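# Hang two metal bars on color-matched rack arm pairs

## Task

Place both short metal bars on the rack: each bar goes onto the two rack arms whose labels (one just above each arm) share the color of that bar's painted ends. Each bar must lie on both of those arms with its center between them, and must stay there on its own, not held up by a gripper. Then open the grippers and pull the arms away.

## Robot and tools

Robot: two seven-joint arms, left_arm and right_arm, each with a two-finger gripper. The fingers point along the gripper's own +z axis and close along its y axis. Equal joint values on the two arms give mirror-image postures. Keep the arms from colliding or pushing on each other, because that can end the scene.

World frame (used in result lines): origin on the plane z = 0, below the point midway between the two arm bases, 0.70 m beneath them. +z is up, +x is forward (the direction both arms face), +y is toward left_arm. The arm names do not tell you which side of an image they appear on. Printed gripper positions are in metres and orientations are quaternions (w,x,y,z). The position is the point between the closed finger pads, a little behind the tips. At long reach the printed value can be off from the real one.

The control row used by every moving call has 14 numbers, all within -1 to 1. The first seven are for left_arm and the last seven for right_arm, in this order: dx, dy, dz, rx, ry, rz, opening. Send all 14 even when one arm stays still. dx..rz are an offset, not a pose. They are expressed in that gripper's own axes and measured from its pose at the start of the action. Scale: 1.0 = 0.6 m of translation or 180 degrees of rotation. rx, ry, rz form a single rotation vector. Opening is absolute: +1 is fully open (0.145 m) and -1 is closed. Closing fully takes about 0.5 s or more.

execute_actions(actions): takes a list of actions, each a table of up to 15 rows of 14 numbers. Each row lasts one 1/30 s step. If a table has fewer than 15 rows, its last row repeats to fill 15 steps, so each action lasts 0.5 s. Every row in an action is an offset from the start pose of that action, not from the row before it. For the first action in a call, that start pose is the last one reported. An empty list just returns the state and images. Each step is clipped to within 70 mm and 16 degrees of the measured pose, so a distant target needs several actions. When the controller cannot satisfy both, it prefers position over orientation. Hand target lines show where each gripper is currently being driven.

move(target, speed, blocking): target is one 14-number row. Its offsets are taken from the pose in the last result that shows one. Each gripper follows a straight line, and both arms finish together in 0.5 to 10 s. speed is in m/s, from 0.002 to 0.5, default 0.25; turning speed is capped at twice that value in rad/s. A gripper can overshoot the speed, lag behind, or drift from the line, especially when its arm is nearly straight. The move does not stop for obstacles, and faster contact or a target set deeper past a surface means a harder push. The opening is sent when the move starts. The result includes a move: line with the outcome (done, off_target, moving, held, fault), any limits that acted (paced = the pose was clipped; held = a check blocked some steps, after which the arm may move fast), and each gripper's distance from its target. With blocking=false the result comes back after 0.5 s. Other moves and actions are then refused until wait or stop reports that the move has ended.

wait(seconds): 0 to 10 s. The arms hold their last command, and any running move continues. stop(): brakes a running move, and a fast move needs room to brake. The fingers keep moving. zoom_image(camera, region): camera is cam_high, cam_left_wrist or cam_right_wrist. region is [x0,y0,x1,y1] in image pixels, at most 504x504. All images are 896x504. read_manual(section): returns only the licence texts. finished_scene(scene): ends the scene for good; pass the scene number. Call it only once the bars are placed, released and stable.

Gripping: grip_measured is the measured finger opening on the same scale as the command. To hold an object, keep commanding an opening clearly below grip_measured; the bigger the gap, the harder the squeeze, up to about 10 N per pad. Closing fast can squeeze harder than intended. An arm that should hold still: on the first call of a reply, send the offset that brings it back to its wanted pose; after that send zeros, along with the opening it should keep.

Result lines: pose unreachable means the clearance check changed or blocked a command for the named arm. FAULT means that arm stopped. MOTOR HOT appears at 85 °C. At 100 °C the arm halts with an OVER-TEMPERATURE FAULT and its joints go slack, so do not hold loads for long, including while thinking. The simulation keeps running while you think, with the arms holding their last command. Occasionally an outside tug acts on a held part or a loose object.

Avoid: dropping or slamming bars, hard pushes or hits, knocking anything out of the work area (that fails the task), and bars that only stay up because a gripper is holding them. Match the color of each bar's ends to the labels above the rack arms before you place it, lower it gently so it rests across both arms with its center between them, open the gripper, and back away.

Each tool is called after "Request:" in YAML: its name, and indented under it one key for each argument.

## Session

Request:
execute_actions:
  actions: []

Scene clock: 0.00 s.
left_arm: end_effector_position=(+0.2687, +0.1476, +0.4469) grip_measured=+1.00 end_effector_quat_wxyz=(+0.010, +0.710, -0.002, +0.704) | right_arm: end_effector_position=(+0.2698, -0.1565, +0.4498) grip_measured=+1.00 end_effector_quat_wxyz=(+0.002, +0.709, -0.004, +0.705)
Joint positions: left_arm=[-0.438  0.333 -0.298  1.807  0.18  -0.279 -0.347  0.145] | right_arm=[-0.442  0.34  -0.278  1.818  0.184 -0.27  -0.361  0.145]
Joint velocities: left_arm=[ 0.055  0.055  0.012 -0.002 -0.037  0.037 -0.11  -0.   ] | right_arm=[-0.011 -0.055 -0.002 -0.002 -0.037 -0.022  0.022  0.   ]
Hand target (left_arm): +0.269, +0.148, +0.447; +0.010, +0.710, -0.002, +0.704
Hand target (right_arm): +0.270, -0.156, +0.450; +0.002, +0.709, -0.004, +0.705

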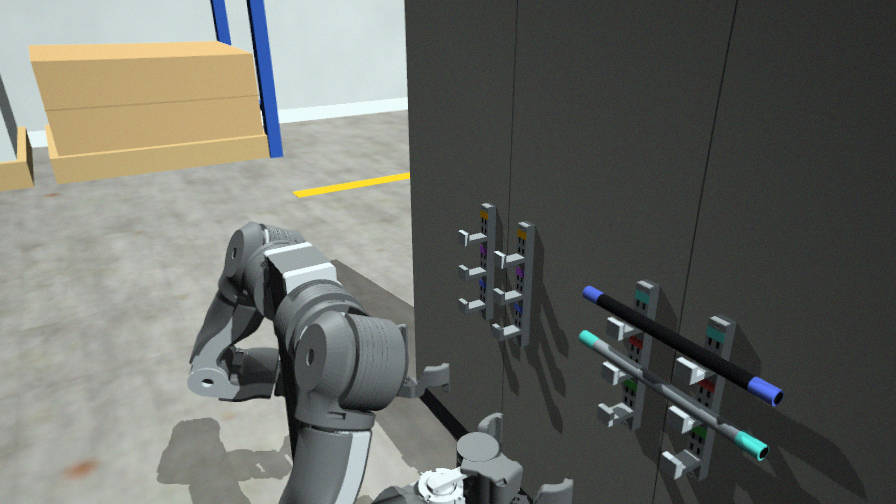

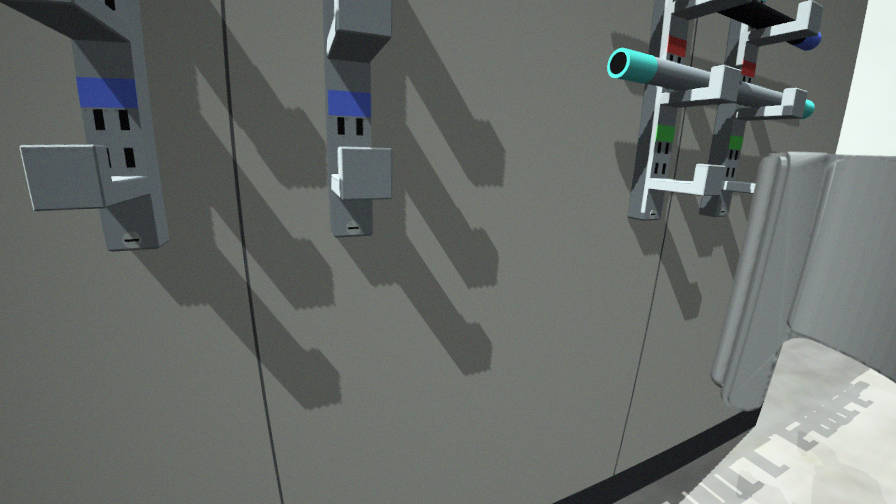

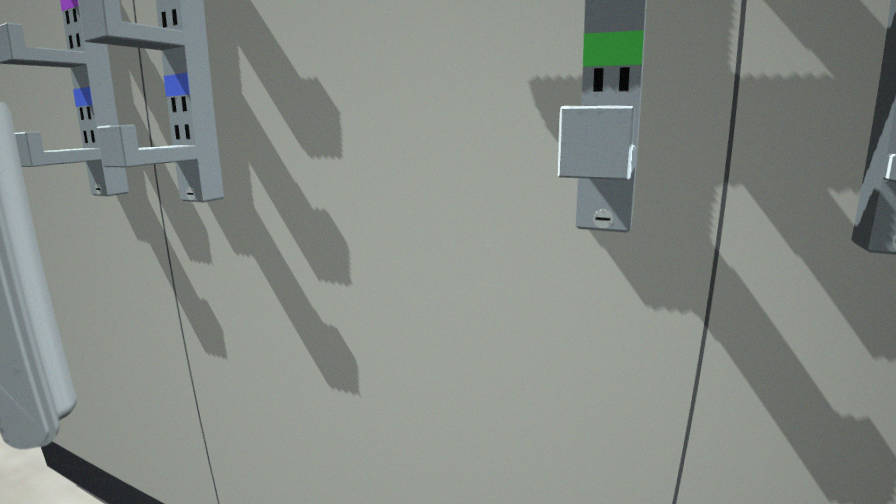

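Request:
zoom_image:
  camera: "cam_high"
  region: [440, 190, 820, 490]

Region (440, 190, 820, 490) of cam_high's 896x504 image, scaled by 1.326, with more detail than that image has; it fills the top 398 rows of this view, and the rest is white.

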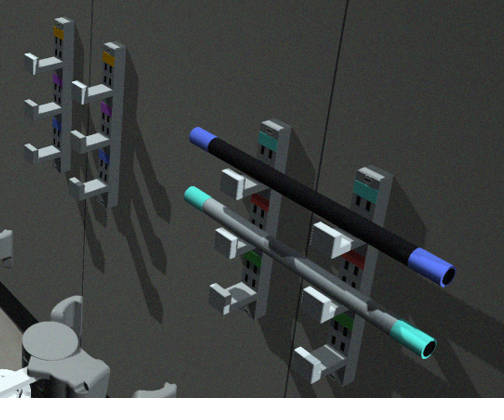

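Request:
move:
  target: [0,0,-0.08,0,0,0,1, 0.322,0.128,0.08,0,0,0.5,-0.1]

Scene clock: 7.90 s.
left_arm: end_effector_position=(+0.2206, +0.1471, +0.4450) grip_measured=+1.00 end_effector_quat_wxyz=(+0.012, +0.712, -0.003, +0.702) | right_arm: end_effector_position=(+0.3155, -0.2304, +0.6420) grip_measured=-0.10 end_effector_quat_wxyz=(-0.444, +0.483, -0.507, +0.558)
Joint positions: left_arm=[-0.659  0.324 -0.268  1.889  0.107 -0.391 -0.347  0.145] | right_arm=[ 0.163 -0.166  0.451  2.323  1.582  0.422 -0.832  0.068]
Joint velocities: left_arm=[-0.055 -0.033 -0.007  0.007  0.022  0.066  0.037  0.   ] | right_arm=[-0.033  0.011 -0.012 -0.007 -0.095 -0.081 -0.051  0.   ]
Hand target (left_arm): +0.221, +0.148, +0.447; +0.011, +0.709, -0.000, +0.705
Hand target (right_arm): +0.315, -0.230, +0.643; -0.445, +0.482, -0.508, +0.559
Off the commanded pose (left_arm): 0.003 m, 0 deg.
Off the commanded pose (right_arm): 0.005 m, 9 deg.
joint sent to its limit (right arm) — the command would take joint 2 (shoulder roll) past its lower limit and joint 5 (forearm roll) past its upper limit, so those joints were sent only as far as their limits.
move: off_target (right_arm)
camera_calibration (this result's frames):
cam_left_wrist: T_world_to_cam=[[-0.408323, -0.911193, 0.0547717, 0.1915], [-0.250945, 0.0543584, -0.966474, 0.485847], [0.877667, -0.408378, -0.250855, 0.0279323], [0, 0, 0, 1]] pos_world=[0.175599, 0.159491, 0.466076]
cam_right_wrist: T_world_to_cam=[[0.405895, -0.109147, -0.907379, 0.440443], [-0.104377, 0.98081, -0.164671, 0.375847], [0.90794, 0.161549, 0.386714, -0.442827], [0, 0, 0, 1]] pos_world=[0.262517, -0.249023, 0.632787]

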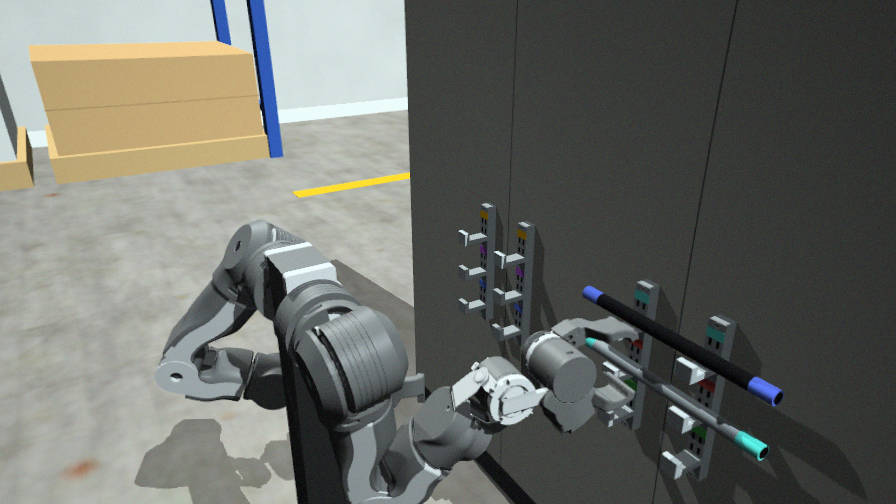

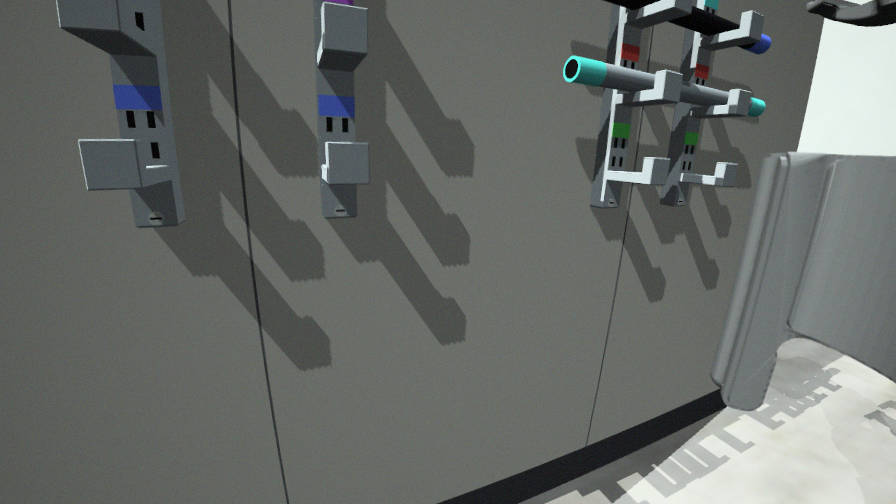

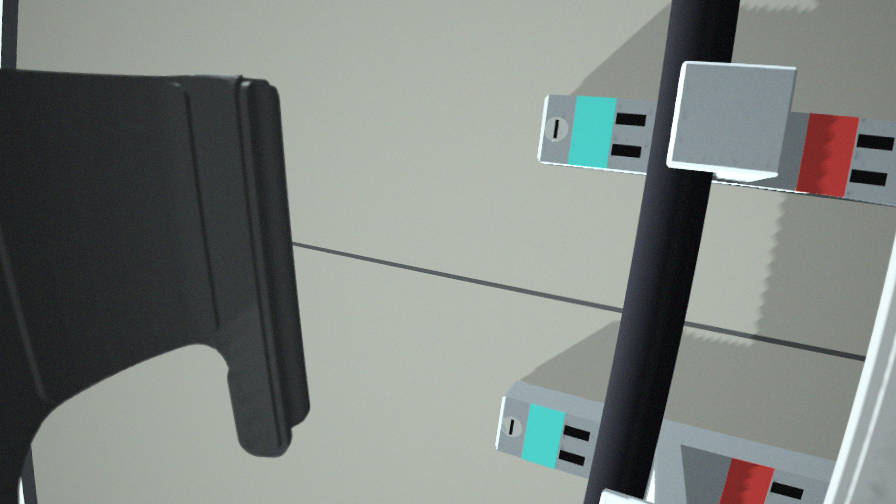

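Request:
move:
  target: [0,0,0,0,0,0,1, 0,0,-0.06,0,0,-0.5,-0.1]
  speed: 0.5

Request:
move:
  target: [0,0,0,0,0,0,1, 0,0,0.04,0,0,-0.5,-0.1]
  speed: 0.5

Scene clock: 11.03 s.
left_arm: end_effector_position=(+0.2206, +0.1471, +0.4450) grip_measured=+1.00 end_effector_quat_wxyz=(+0.012, +0.712, -0.003, +0.702) | right_arm: end_effector_position=(+0.2822, -0.2261, +0.6397) grip_measured=-0.10 end_effector_quat_wxyz=(+0.074, +0.688, -0.016, +0.722)
Joint positions: left_arm=[-0.659  0.324 -0.268  1.889  0.107 -0.391 -0.347  0.145] | right_arm=[-0.333  0.776  0.156  2.456  0.763  0.397 -0.623  0.068]
Joint velocities: left_arm=[ 0.055 -0.011 -0.012  0.002  0.066  0.037 -0.022  0.   ] | right_arm=[-0.077 -0.011  0.007  0.012 -0.007 -0.022 -0.022 -0.   ]
Hand target (left_arm): +0.221, +0.147, +0.445; +0.012, +0.712, -0.003, +0.702
Hand target (right_arm): +0.282, -0.224, +0.640; +0.071, +0.687, -0.012, +0.723
Off the commanded pose (left_arm): 0.000 m, 0 deg.
Off the commanded pose (right_arm): 0.003 m, 2 deg.
joint sent to its limit (right arm) — the command would take joint 4 (elbow) past its upper limit, so that joint was sent only as far as its limit.
move: done
camera_calibration (this result's frames):
cam_left_wrist: T_world_to_cam=[[-0.408465, -0.91115, 0.0544213, 0.191659], [-0.250812, 0.0547115, -0.966488, 0.485792], [0.877639, -0.408426, -0.250875, 0.0279503], [0, 0, 0, 1]] pos_world=[0.175598, 0.159467, 0.466094]
cam_right_wrist: T_world_to_cam=[[0.281101, -0.957499, 0.0646276, -0.326048], [-0.206481, -0.126109, -0.97029, 0.661613], [0.937202, 0.259405, -0.233155, -0.00195515], [0, 0, 0, 1]] pos_world=[0.230096, -0.228248, 0.662572]

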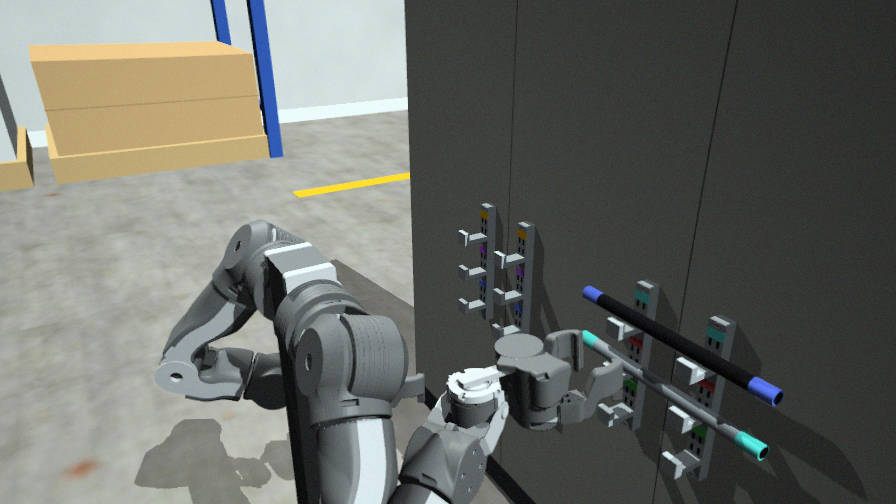

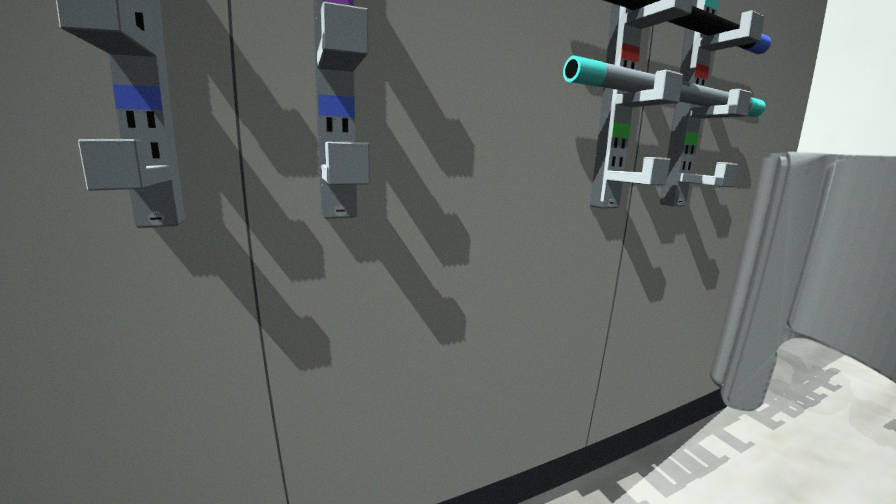

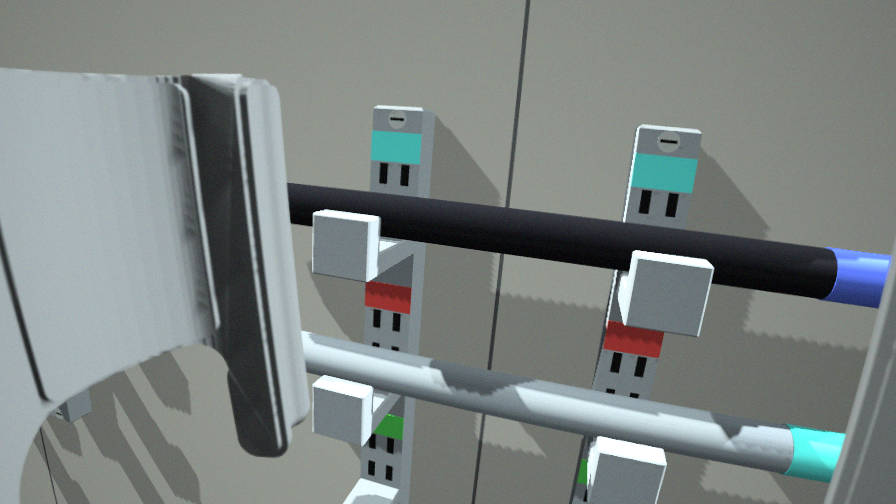

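Scene clock: 13.07 s.
left_arm: end_effector_position=(+0.2206, +0.1471, +0.4450) grip_measured=+1.00 end_effector_quat_wxyz=(+0.012, +0.712, -0.003, +0.702) | right_arm: end_effector_position=(+0.3056, -0.2289, +0.6419) grip_measured=-0.10 end_effector_quat_wxyz=(+0.531, +0.477, +0.492, +0.498)
Joint positions: left_arm=[-0.659  0.324 -0.268  1.889  0.107 -0.391 -0.347  0.145] | right_arm=[ 0.09   1.566 -0.522  2.328 -0.056  0.796 -0.453  0.068]
Joint velocities: left_arm=[ 0.011  0.121  0.002 -0.017 -0.037 -0.007 -0.037  0.   ] | right_arm=[-0.033 -0.011 -0.022 -0.012 -0.051 -0.007 -0.007 -0.   ]
Hand target (left_arm): +0.221, +0.147, +0.445; +0.012, +0.712, -0.003, +0.702
Hand target (right_arm): +0.306, -0.230, +0.642; +0.533, +0.477, +0.494, +0.495
Off the commanded pose (left_arm): 0.000 m, 0 deg.
Off the commanded pose (right_arm): 0.001 m, 7 deg.
joint sent to its limit (right arm) — the command would take joint 6 (wrist pitch) past its upper limit, so that joint was sent only as far as its limit.
move: off_target (right_arm)
camera_calibration (this result's frames):
cam_left_wrist: T_world_to_cam=[[-0.408465, -0.91115, 0.0544213, 0.191659], [-0.250812, 0.0547115, -0.966488, 0.485792], [0.877639, -0.408426, -0.250875, 0.0279503], [0, 0, 0, 1]] pos_world=[0.175598, 0.159467, 0.466094]
cam_right_wrist: T_world_to_cam=[[0.344878, 0.00788957, 0.938615, -0.694926], [-0.264069, -0.958762, 0.105086, -0.195024], [0.900737, -0.284101, -0.328572, -0.0746743], [0, 0, 0, 1]] pos_world=[0.255426, -0.202714, 0.648226]

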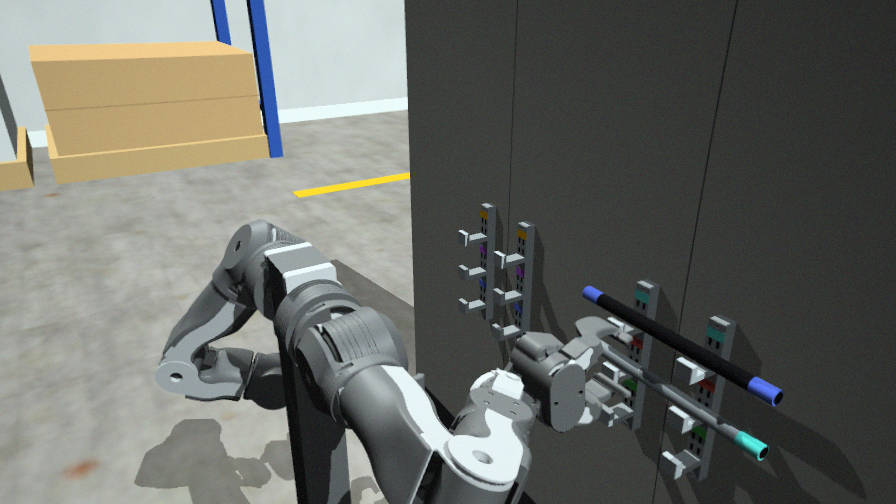

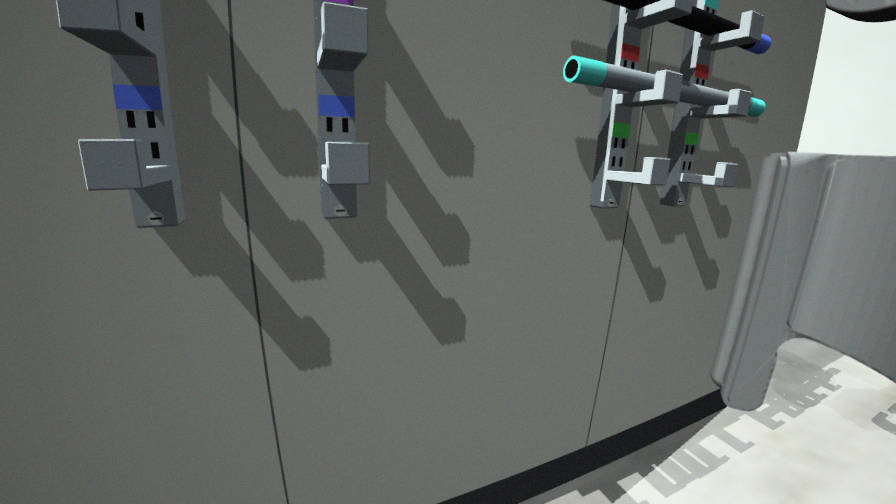

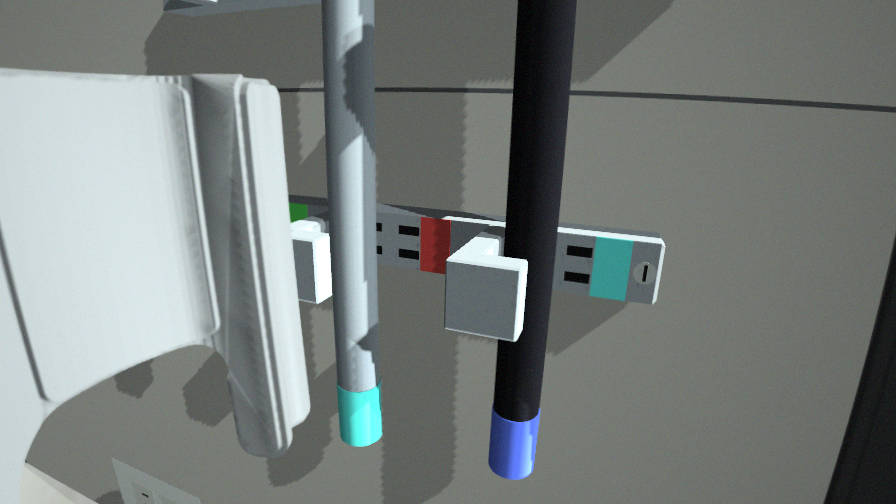

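Request:
move:
  target: [0,0,0,0,0,0,1, -0.135,-0.007,0.09,0,0,0,-0.1]

Scene clock: 15.10 s.
left_arm: end_effector_position=(+0.2206, +0.1471, +0.4450) grip_measured=+1.00 end_effector_quat_wxyz=(+0.012, +0.712, -0.003, +0.702) | right_arm: end_effector_position=(+0.3586, -0.3107, +0.6441) grip_measured=-0.10 end_effector_quat_wxyz=(+0.532, +0.478, +0.491, +0.498)
Joint positions: left_arm=[-0.659  0.324 -0.268  1.889  0.107 -0.391 -0.347  0.145] | right_arm=[ 0.153  1.564 -0.465  1.885 -0.046  0.353 -0.359  0.068]
Joint velocities: left_arm=[0.033 0.077 0.002 0.002 0.022 0.037 0.11  0.   ] | right_arm=[-0.011  0.055  0.012  0.002  0.022  0.066  0.037  0.   ]
Hand target (left_arm): +0.221, +0.147, +0.445; +0.012, +0.712, -0.003, +0.702
Hand target (right_arm): +0.359, -0.310, +0.645; +0.532, +0.477, +0.490, +0.500
Off the commanded pose (left_arm): 0.000 m, 0 deg.
Off the commanded pose (right_arm): 0.001 m, 0 deg.
move: done
camera_calibration (this result's frames):
cam_left_wrist: T_world_to_cam=[[-0.408465, -0.91115, 0.0544213, 0.191659], [-0.250812, 0.0547115, -0.966488, 0.485792], [0.877639, -0.408426, -0.250875, 0.0279503], [0, 0, 0, 1]] pos_world=[0.175598, 0.159467, 0.466094]
cam_right_wrist: T_world_to_cam=[[0.343194, 0.00553932, 0.939248, -0.71522], [-0.26712, -0.958116, 0.103254, -0.257215], [0.900481, -0.286328, -0.327339, -0.14636], [0, 0, 0, 1]] pos_world=[0.308546, -0.284386, 0.650419]

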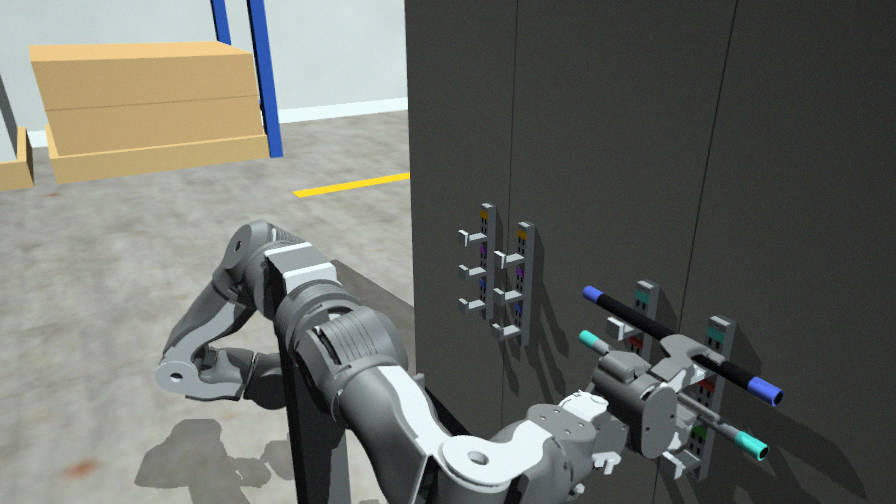

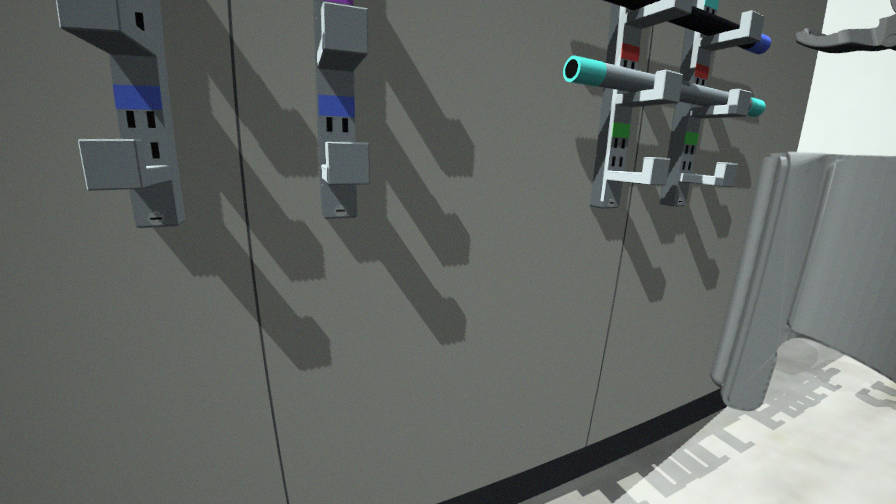

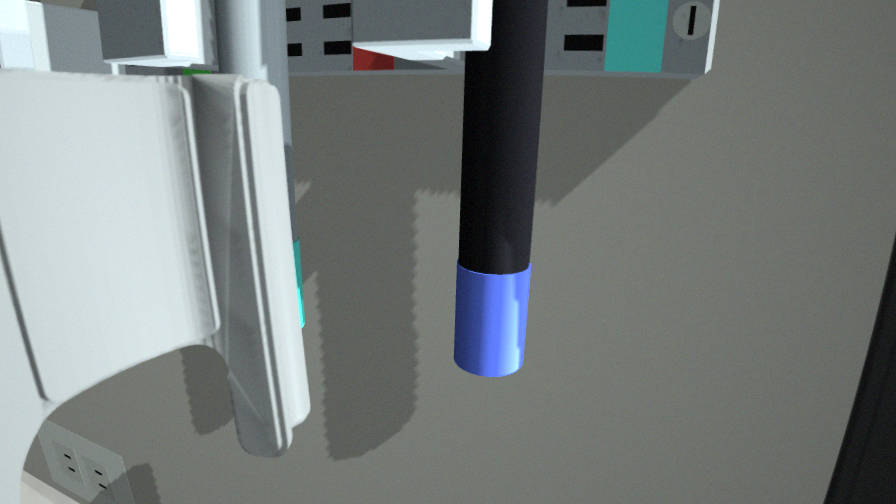

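Request:
move:
  target: [0,0,0,0,0,0,1, 0,-0.025,0.085,0,0,0,-0.1]
  speed: 0.1

Scene clock: 16.53 s.
left_arm: end_effector_position=(+0.2206, +0.1471, +0.4450) grip_measured=+1.00 end_effector_quat_wxyz=(+0.012, +0.712, -0.003, +0.702) | right_arm: end_effector_position=(+0.4098, -0.3136, +0.6330) grip_measured=-0.10 end_effector_quat_wxyz=(+0.533, +0.478, +0.486, +0.501)
Joint positions: left_arm=[-0.659  0.324 -0.268  1.889  0.107 -0.391 -0.347  0.145] | right_arm=[ 0.488  1.204 -0.565  1.615 -0.357  0.263 -0.093  0.068]
Joint velocities: left_arm=[-0.077 -0.011 -0.012 -0.012 -0.037 -0.022 -0.037 -0.   ] | right_arm=[-0.033 -0.033 -0.002 -0.012 -0.051  0.051  0.007  0.   ]
Hand target (left_arm): +0.221, +0.147, +0.445; +0.012, +0.712, -0.003, +0.702
Hand target (right_arm): +0.410, -0.314, +0.633; +0.533, +0.478, +0.488, +0.500
Off the commanded pose (left_arm): 0.000 m, 0 deg.
Off the commanded pose (right_arm): 0.002 m, 1 deg.
move: done
camera_calibration (this result's frames):
cam_left_wrist: T_world_to_cam=[[-0.408465, -0.91115, 0.0544213, 0.191659], [-0.250812, 0.0547115, -0.966488, 0.485792], [0.877639, -0.408426, -0.250875, 0.0279503], [0, 0, 0, 1]] pos_world=[0.175598, 0.159467, 0.466094]
cam_right_wrist: T_world_to_cam=[[0.335568, -0.00208169, 0.942014, -0.723372], [-0.271401, -0.95781, 0.0945629, -0.237867], [0.902073, -0.287396, -0.321975, -0.201308], [0, 0, 0, 1]] pos_world=[0.359777, -0.287192, 0.639103]

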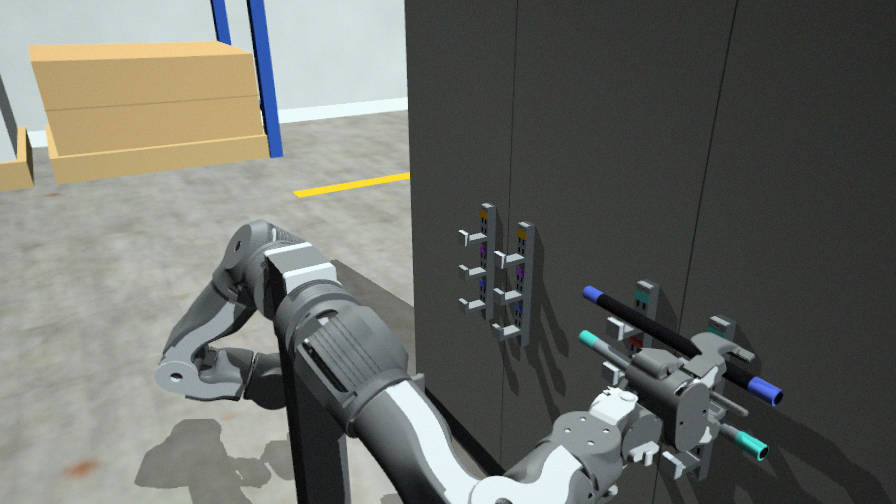

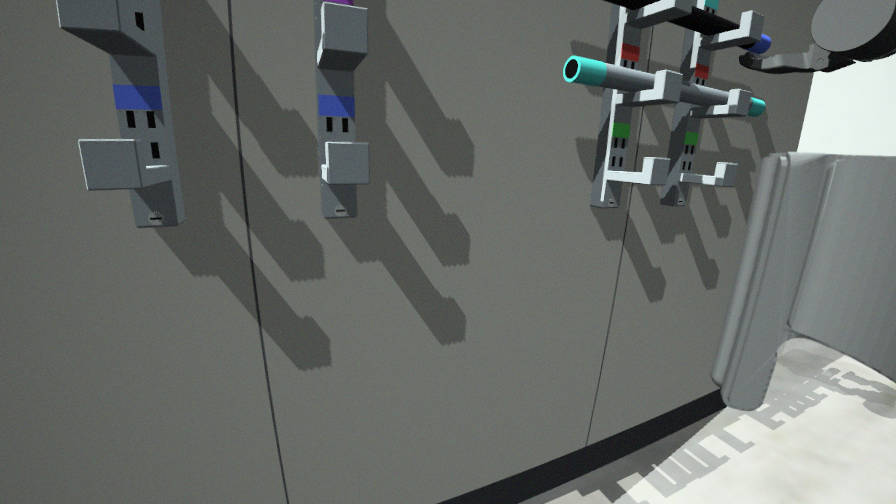

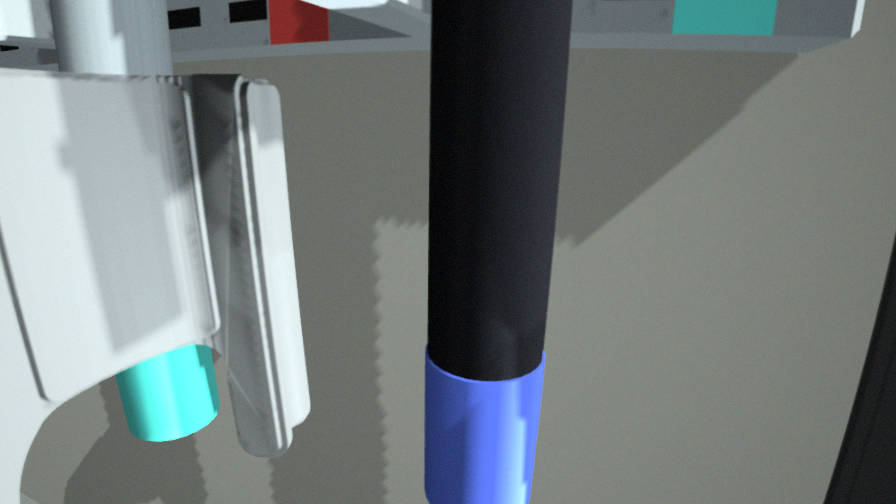

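Request:
move:
  target: [0,0,0,0,0,0,1, 0,-0.02,0.036,0,0,0,-0.1]
  speed: 0.08

Request:
move:
  target: [0,0,0,0,0,0,1, 0,0,0,0,0,0,-1]

Scene clock: 18.63 s.
left_arm: end_effector_position=(+0.2206, +0.1471, +0.4450) grip_measured=+1.00 end_effector_quat_wxyz=(+0.012, +0.712, -0.003, +0.702) | right_arm: end_effector_position=(+0.4317, -0.3158, +0.6226) grip_measured=-0.10 end_effector_quat_wxyz=(+0.535, +0.479, +0.483, +0.502)
Joint positions: left_arm=[-0.659  0.324 -0.268  1.889  0.107 -0.391 -0.347  0.145] | right_arm=[ 0.585  1.088 -0.613  1.472 -0.433  0.211 -0.079  0.068]
Joint velocities: left_arm=[ 0.011 -0.077  0.022 -0.002 -0.066  0.007  0.037  0.   ] | right_arm=[ 0.121 -0.121 -0.002  0.012  0.037 -0.022  0.051  0.   ]
Hand target (left_arm): +0.221, +0.147, +0.445; +0.012, +0.712, -0.003, +0.702
Hand target (right_arm): +0.432, -0.315, +0.623; +0.534, +0.478, +0.485, +0.501
Off the commanded pose (left_arm): 0.000 m, 0 deg.
Off the commanded pose (right_arm): 0.001 m, 0 deg.
move: done
camera_calibration (this result's frames):
cam_left_wrist: T_world_to_cam=[[-0.408465, -0.91115, 0.0544213, 0.191659], [-0.250812, 0.0547115, -0.966488, 0.485792], [0.877639, -0.408426, -0.250875, 0.0279503], [0, 0, 0, 1]] pos_world=[0.175598, 0.159467, 0.466094]
cam_right_wrist: T_world_to_cam=[[0.331371, -0.00634843, 0.943479, -0.721305], [-0.275794, -0.956954, 0.090426, -0.228229], [0.902292, -0.290171, -0.318857, -0.227905], [0, 0, 0, 1]] pos_world=[0.381712, -0.289115, 0.628505]

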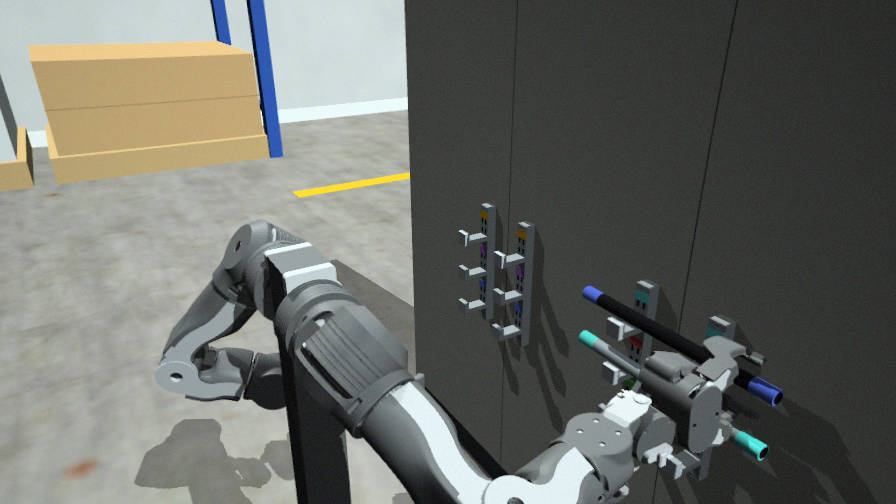

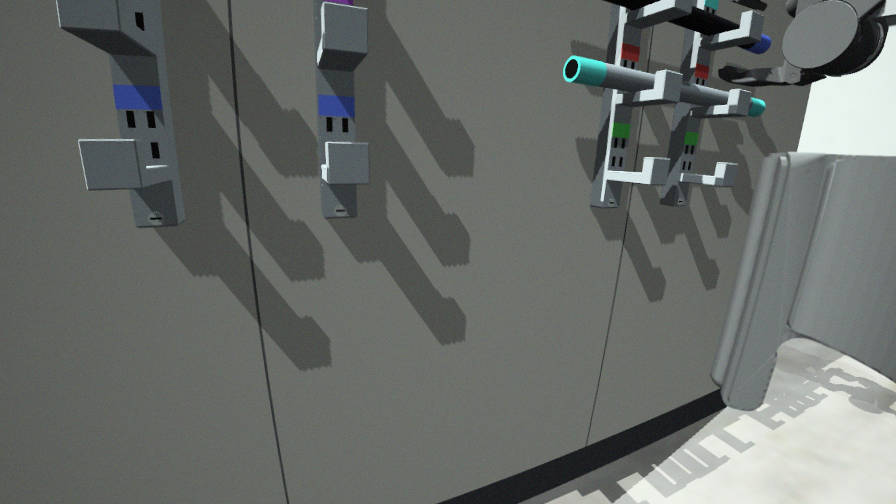

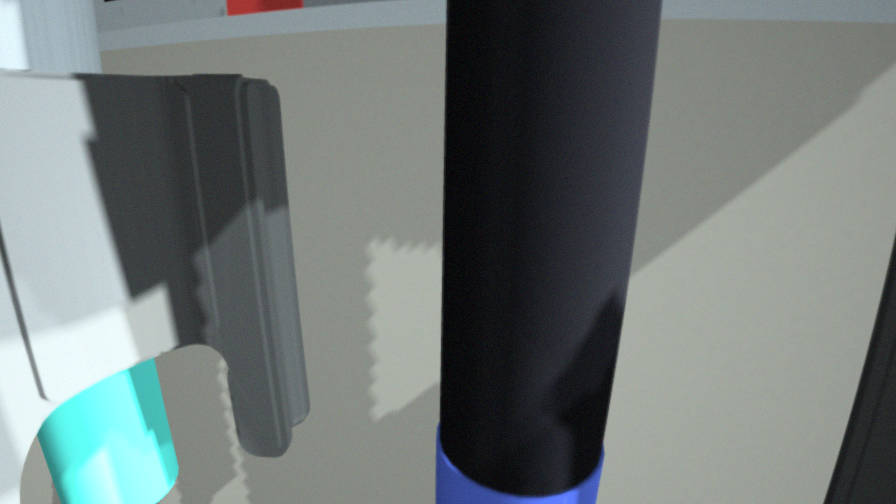

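Scene clock: 19.13 s.
left_arm: end_effector_position=(+0.2206, +0.1471, +0.4450) grip_measured=+1.00 end_effector_quat_wxyz=(+0.012, +0.712, -0.003, +0.702) | right_arm: end_effector_position=(+0.4319, -0.3157, +0.6258) grip_measured=-0.73 end_effector_quat_wxyz=(+0.535, +0.479, +0.478, +0.506)
Joint positions: left_arm=[-0.659  0.324 -0.268  1.889  0.107 -0.391 -0.347  0.145] | right_arm=[ 0.589  1.088 -0.611  1.473 -0.424  0.211 -0.085  0.021]
Joint velocities: left_arm=[ 0.099  0.077  0.007  0.012  0.051 -0.007  0.007  0.   ] | right_arm=[ 0.011 -0.055 -0.002  0.007 -0.007 -0.037 -0.051  0.   ]
Hand target (left_arm): +0.221, +0.147, +0.445; +0.012, +0.712, -0.003, +0.702
Hand target (right_arm): +0.432, -0.316, +0.623; +0.535, +0.479, +0.483, +0.502
Off the commanded pose (left_arm): 0.000 m, 0 deg.
Off the commanded pose (right_arm): 0.003 m, 1 deg.
move: done
camera_calibration (this result's frames):
cam_left_wrist: T_world_to_cam=[[-0.408465, -0.91115, 0.0544213, 0.191659], [-0.250812, 0.0547115, -0.966488, 0.485792], [0.877639, -0.408426, -0.250875, 0.0279503], [0, 0, 0, 1]] pos_world=[0.175598, 0.159467, 0.466094]
cam_right_wrist: T_world_to_cam=[[0.321443, -0.0145957, 0.946816, -0.724784], [-0.27613, -0.95787, 0.0789797, -0.221365], [0.905774, -0.286832, -0.311931, -0.231847], [0, 0, 0, 1]] pos_world=[0.381852, -0.289118, 0.631401]

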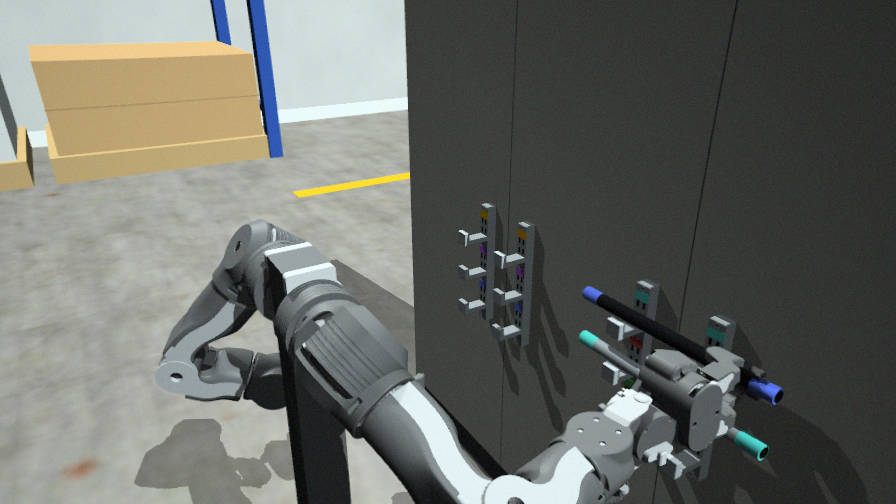

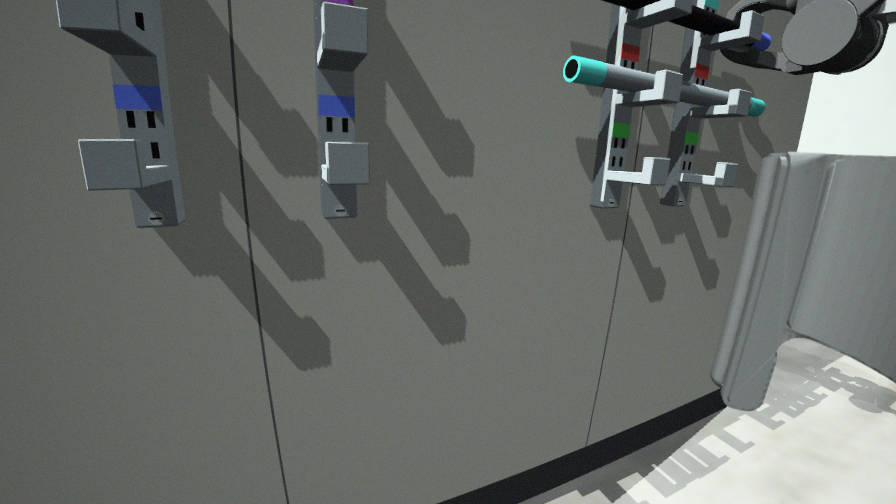

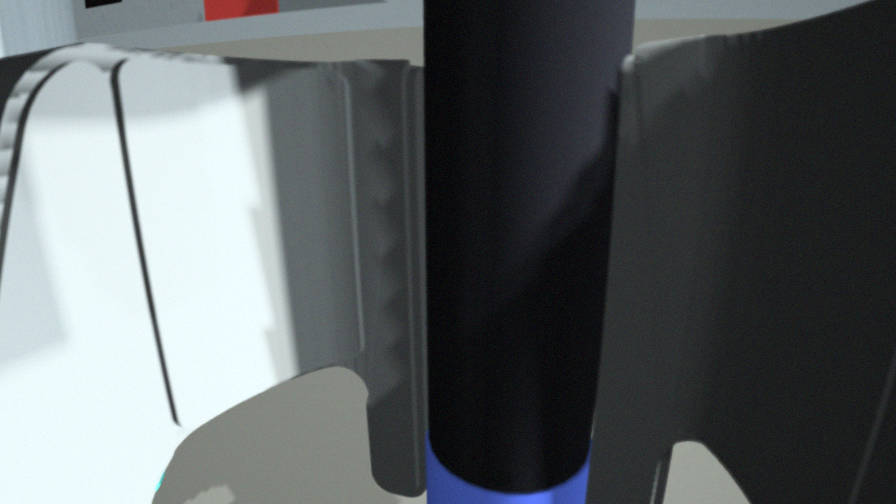

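Request:
move:
  target: [0.2,0,0.05,0,0,0.5,-0.1, 0,0.065,0,0,0,0,-1]
  speed: 0.3

Scene clock: 35.97 s.
left_arm: end_effector_position=(+0.2508, +0.1486, +0.5608) grip_measured=-0.10 end_effector_quat_wxyz=(+0.486, -0.504, +0.510, -0.499) | right_arm: end_effector_position=(+0.4292, -0.3123, +0.6584) grip_measured=-0.74 end_effector_quat_wxyz=(+0.531, +0.480, +0.484, +0.504)
Joint positions: left_arm=[-0.4    0.765 -0.446  2.396 -1.203  0.785  0.111  0.068] | right_arm=[ 0.664  1.142 -0.6    1.547 -0.392  0.236  0.035  0.02 ]
Joint velocities: left_arm=[-0.033  0.033 -0.022 -0.002 -0.022  0.022 -0.037  0.   ] | right_arm=[-0.011 -0.055  0.002 -0.007  0.007 -0.022 -0.037 -0.   ]
Hand target (left_arm): +0.251, +0.149, +0.562; +0.487, -0.505, +0.508, -0.499
Hand target (right_arm): +0.429, -0.314, +0.664; +0.534, +0.479, +0.478, +0.507
Off the commanded pose (left_arm): 0.004 m, 1 deg.
Off the commanded pose (right_arm): 0.007 m, 1 deg.
joint sent to its limit (left arm) — the command would take joint 6 (wrist pitch) past its upper limit, so that joint was sent only as far as its limit.
move: off_target (left_arm, right_arm)
camera_calibration (this result's frames):
cam_left_wrist: T_world_to_cam=[[-0.416798, -0.0355913, -0.908302, 0.61097], [-0.21697, 0.974246, 0.061387, -0.116431], [0.882725, 0.22266, -0.413786, 0.0273945], [0, 0, 0, 1]] pos_world=[0.205207, 0.129078, 0.573428]
cam_right_wrist: T_world_to_cam=[[0.33445, -0.00966505, 0.942364, -0.755932], [-0.268866, -0.959368, 0.0855826, -0.229412], [0.903246, -0.281993, -0.32346, -0.208124], [0, 0, 0, 1]] pos_world=[0.379127, -0.286086, 0.664677]

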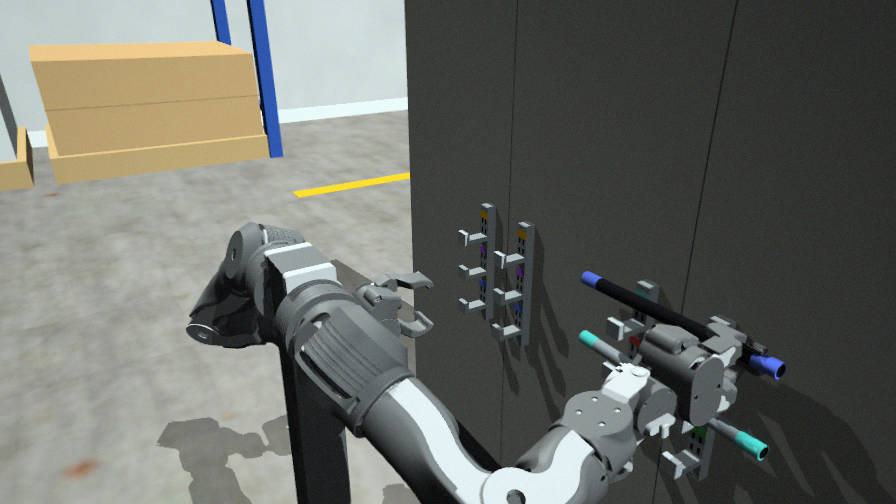

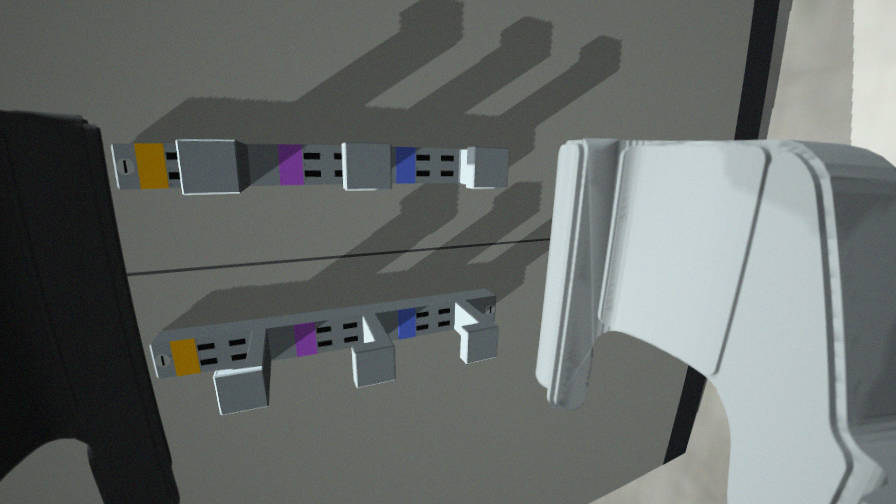

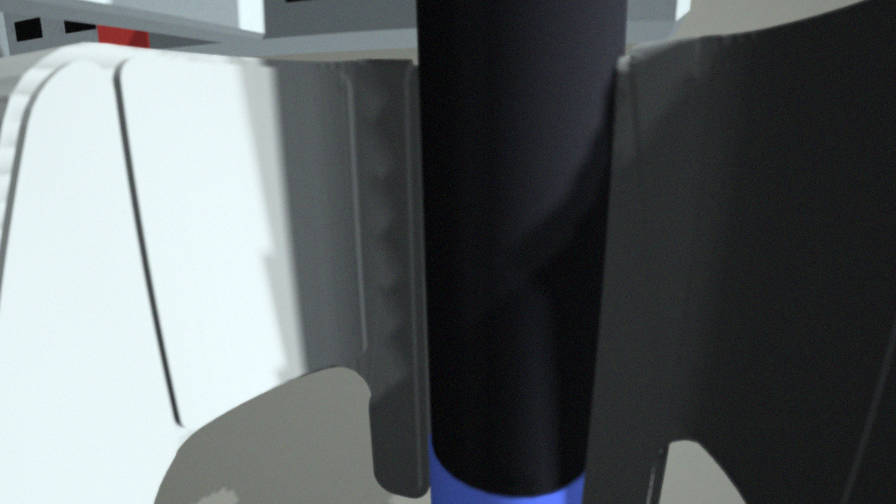

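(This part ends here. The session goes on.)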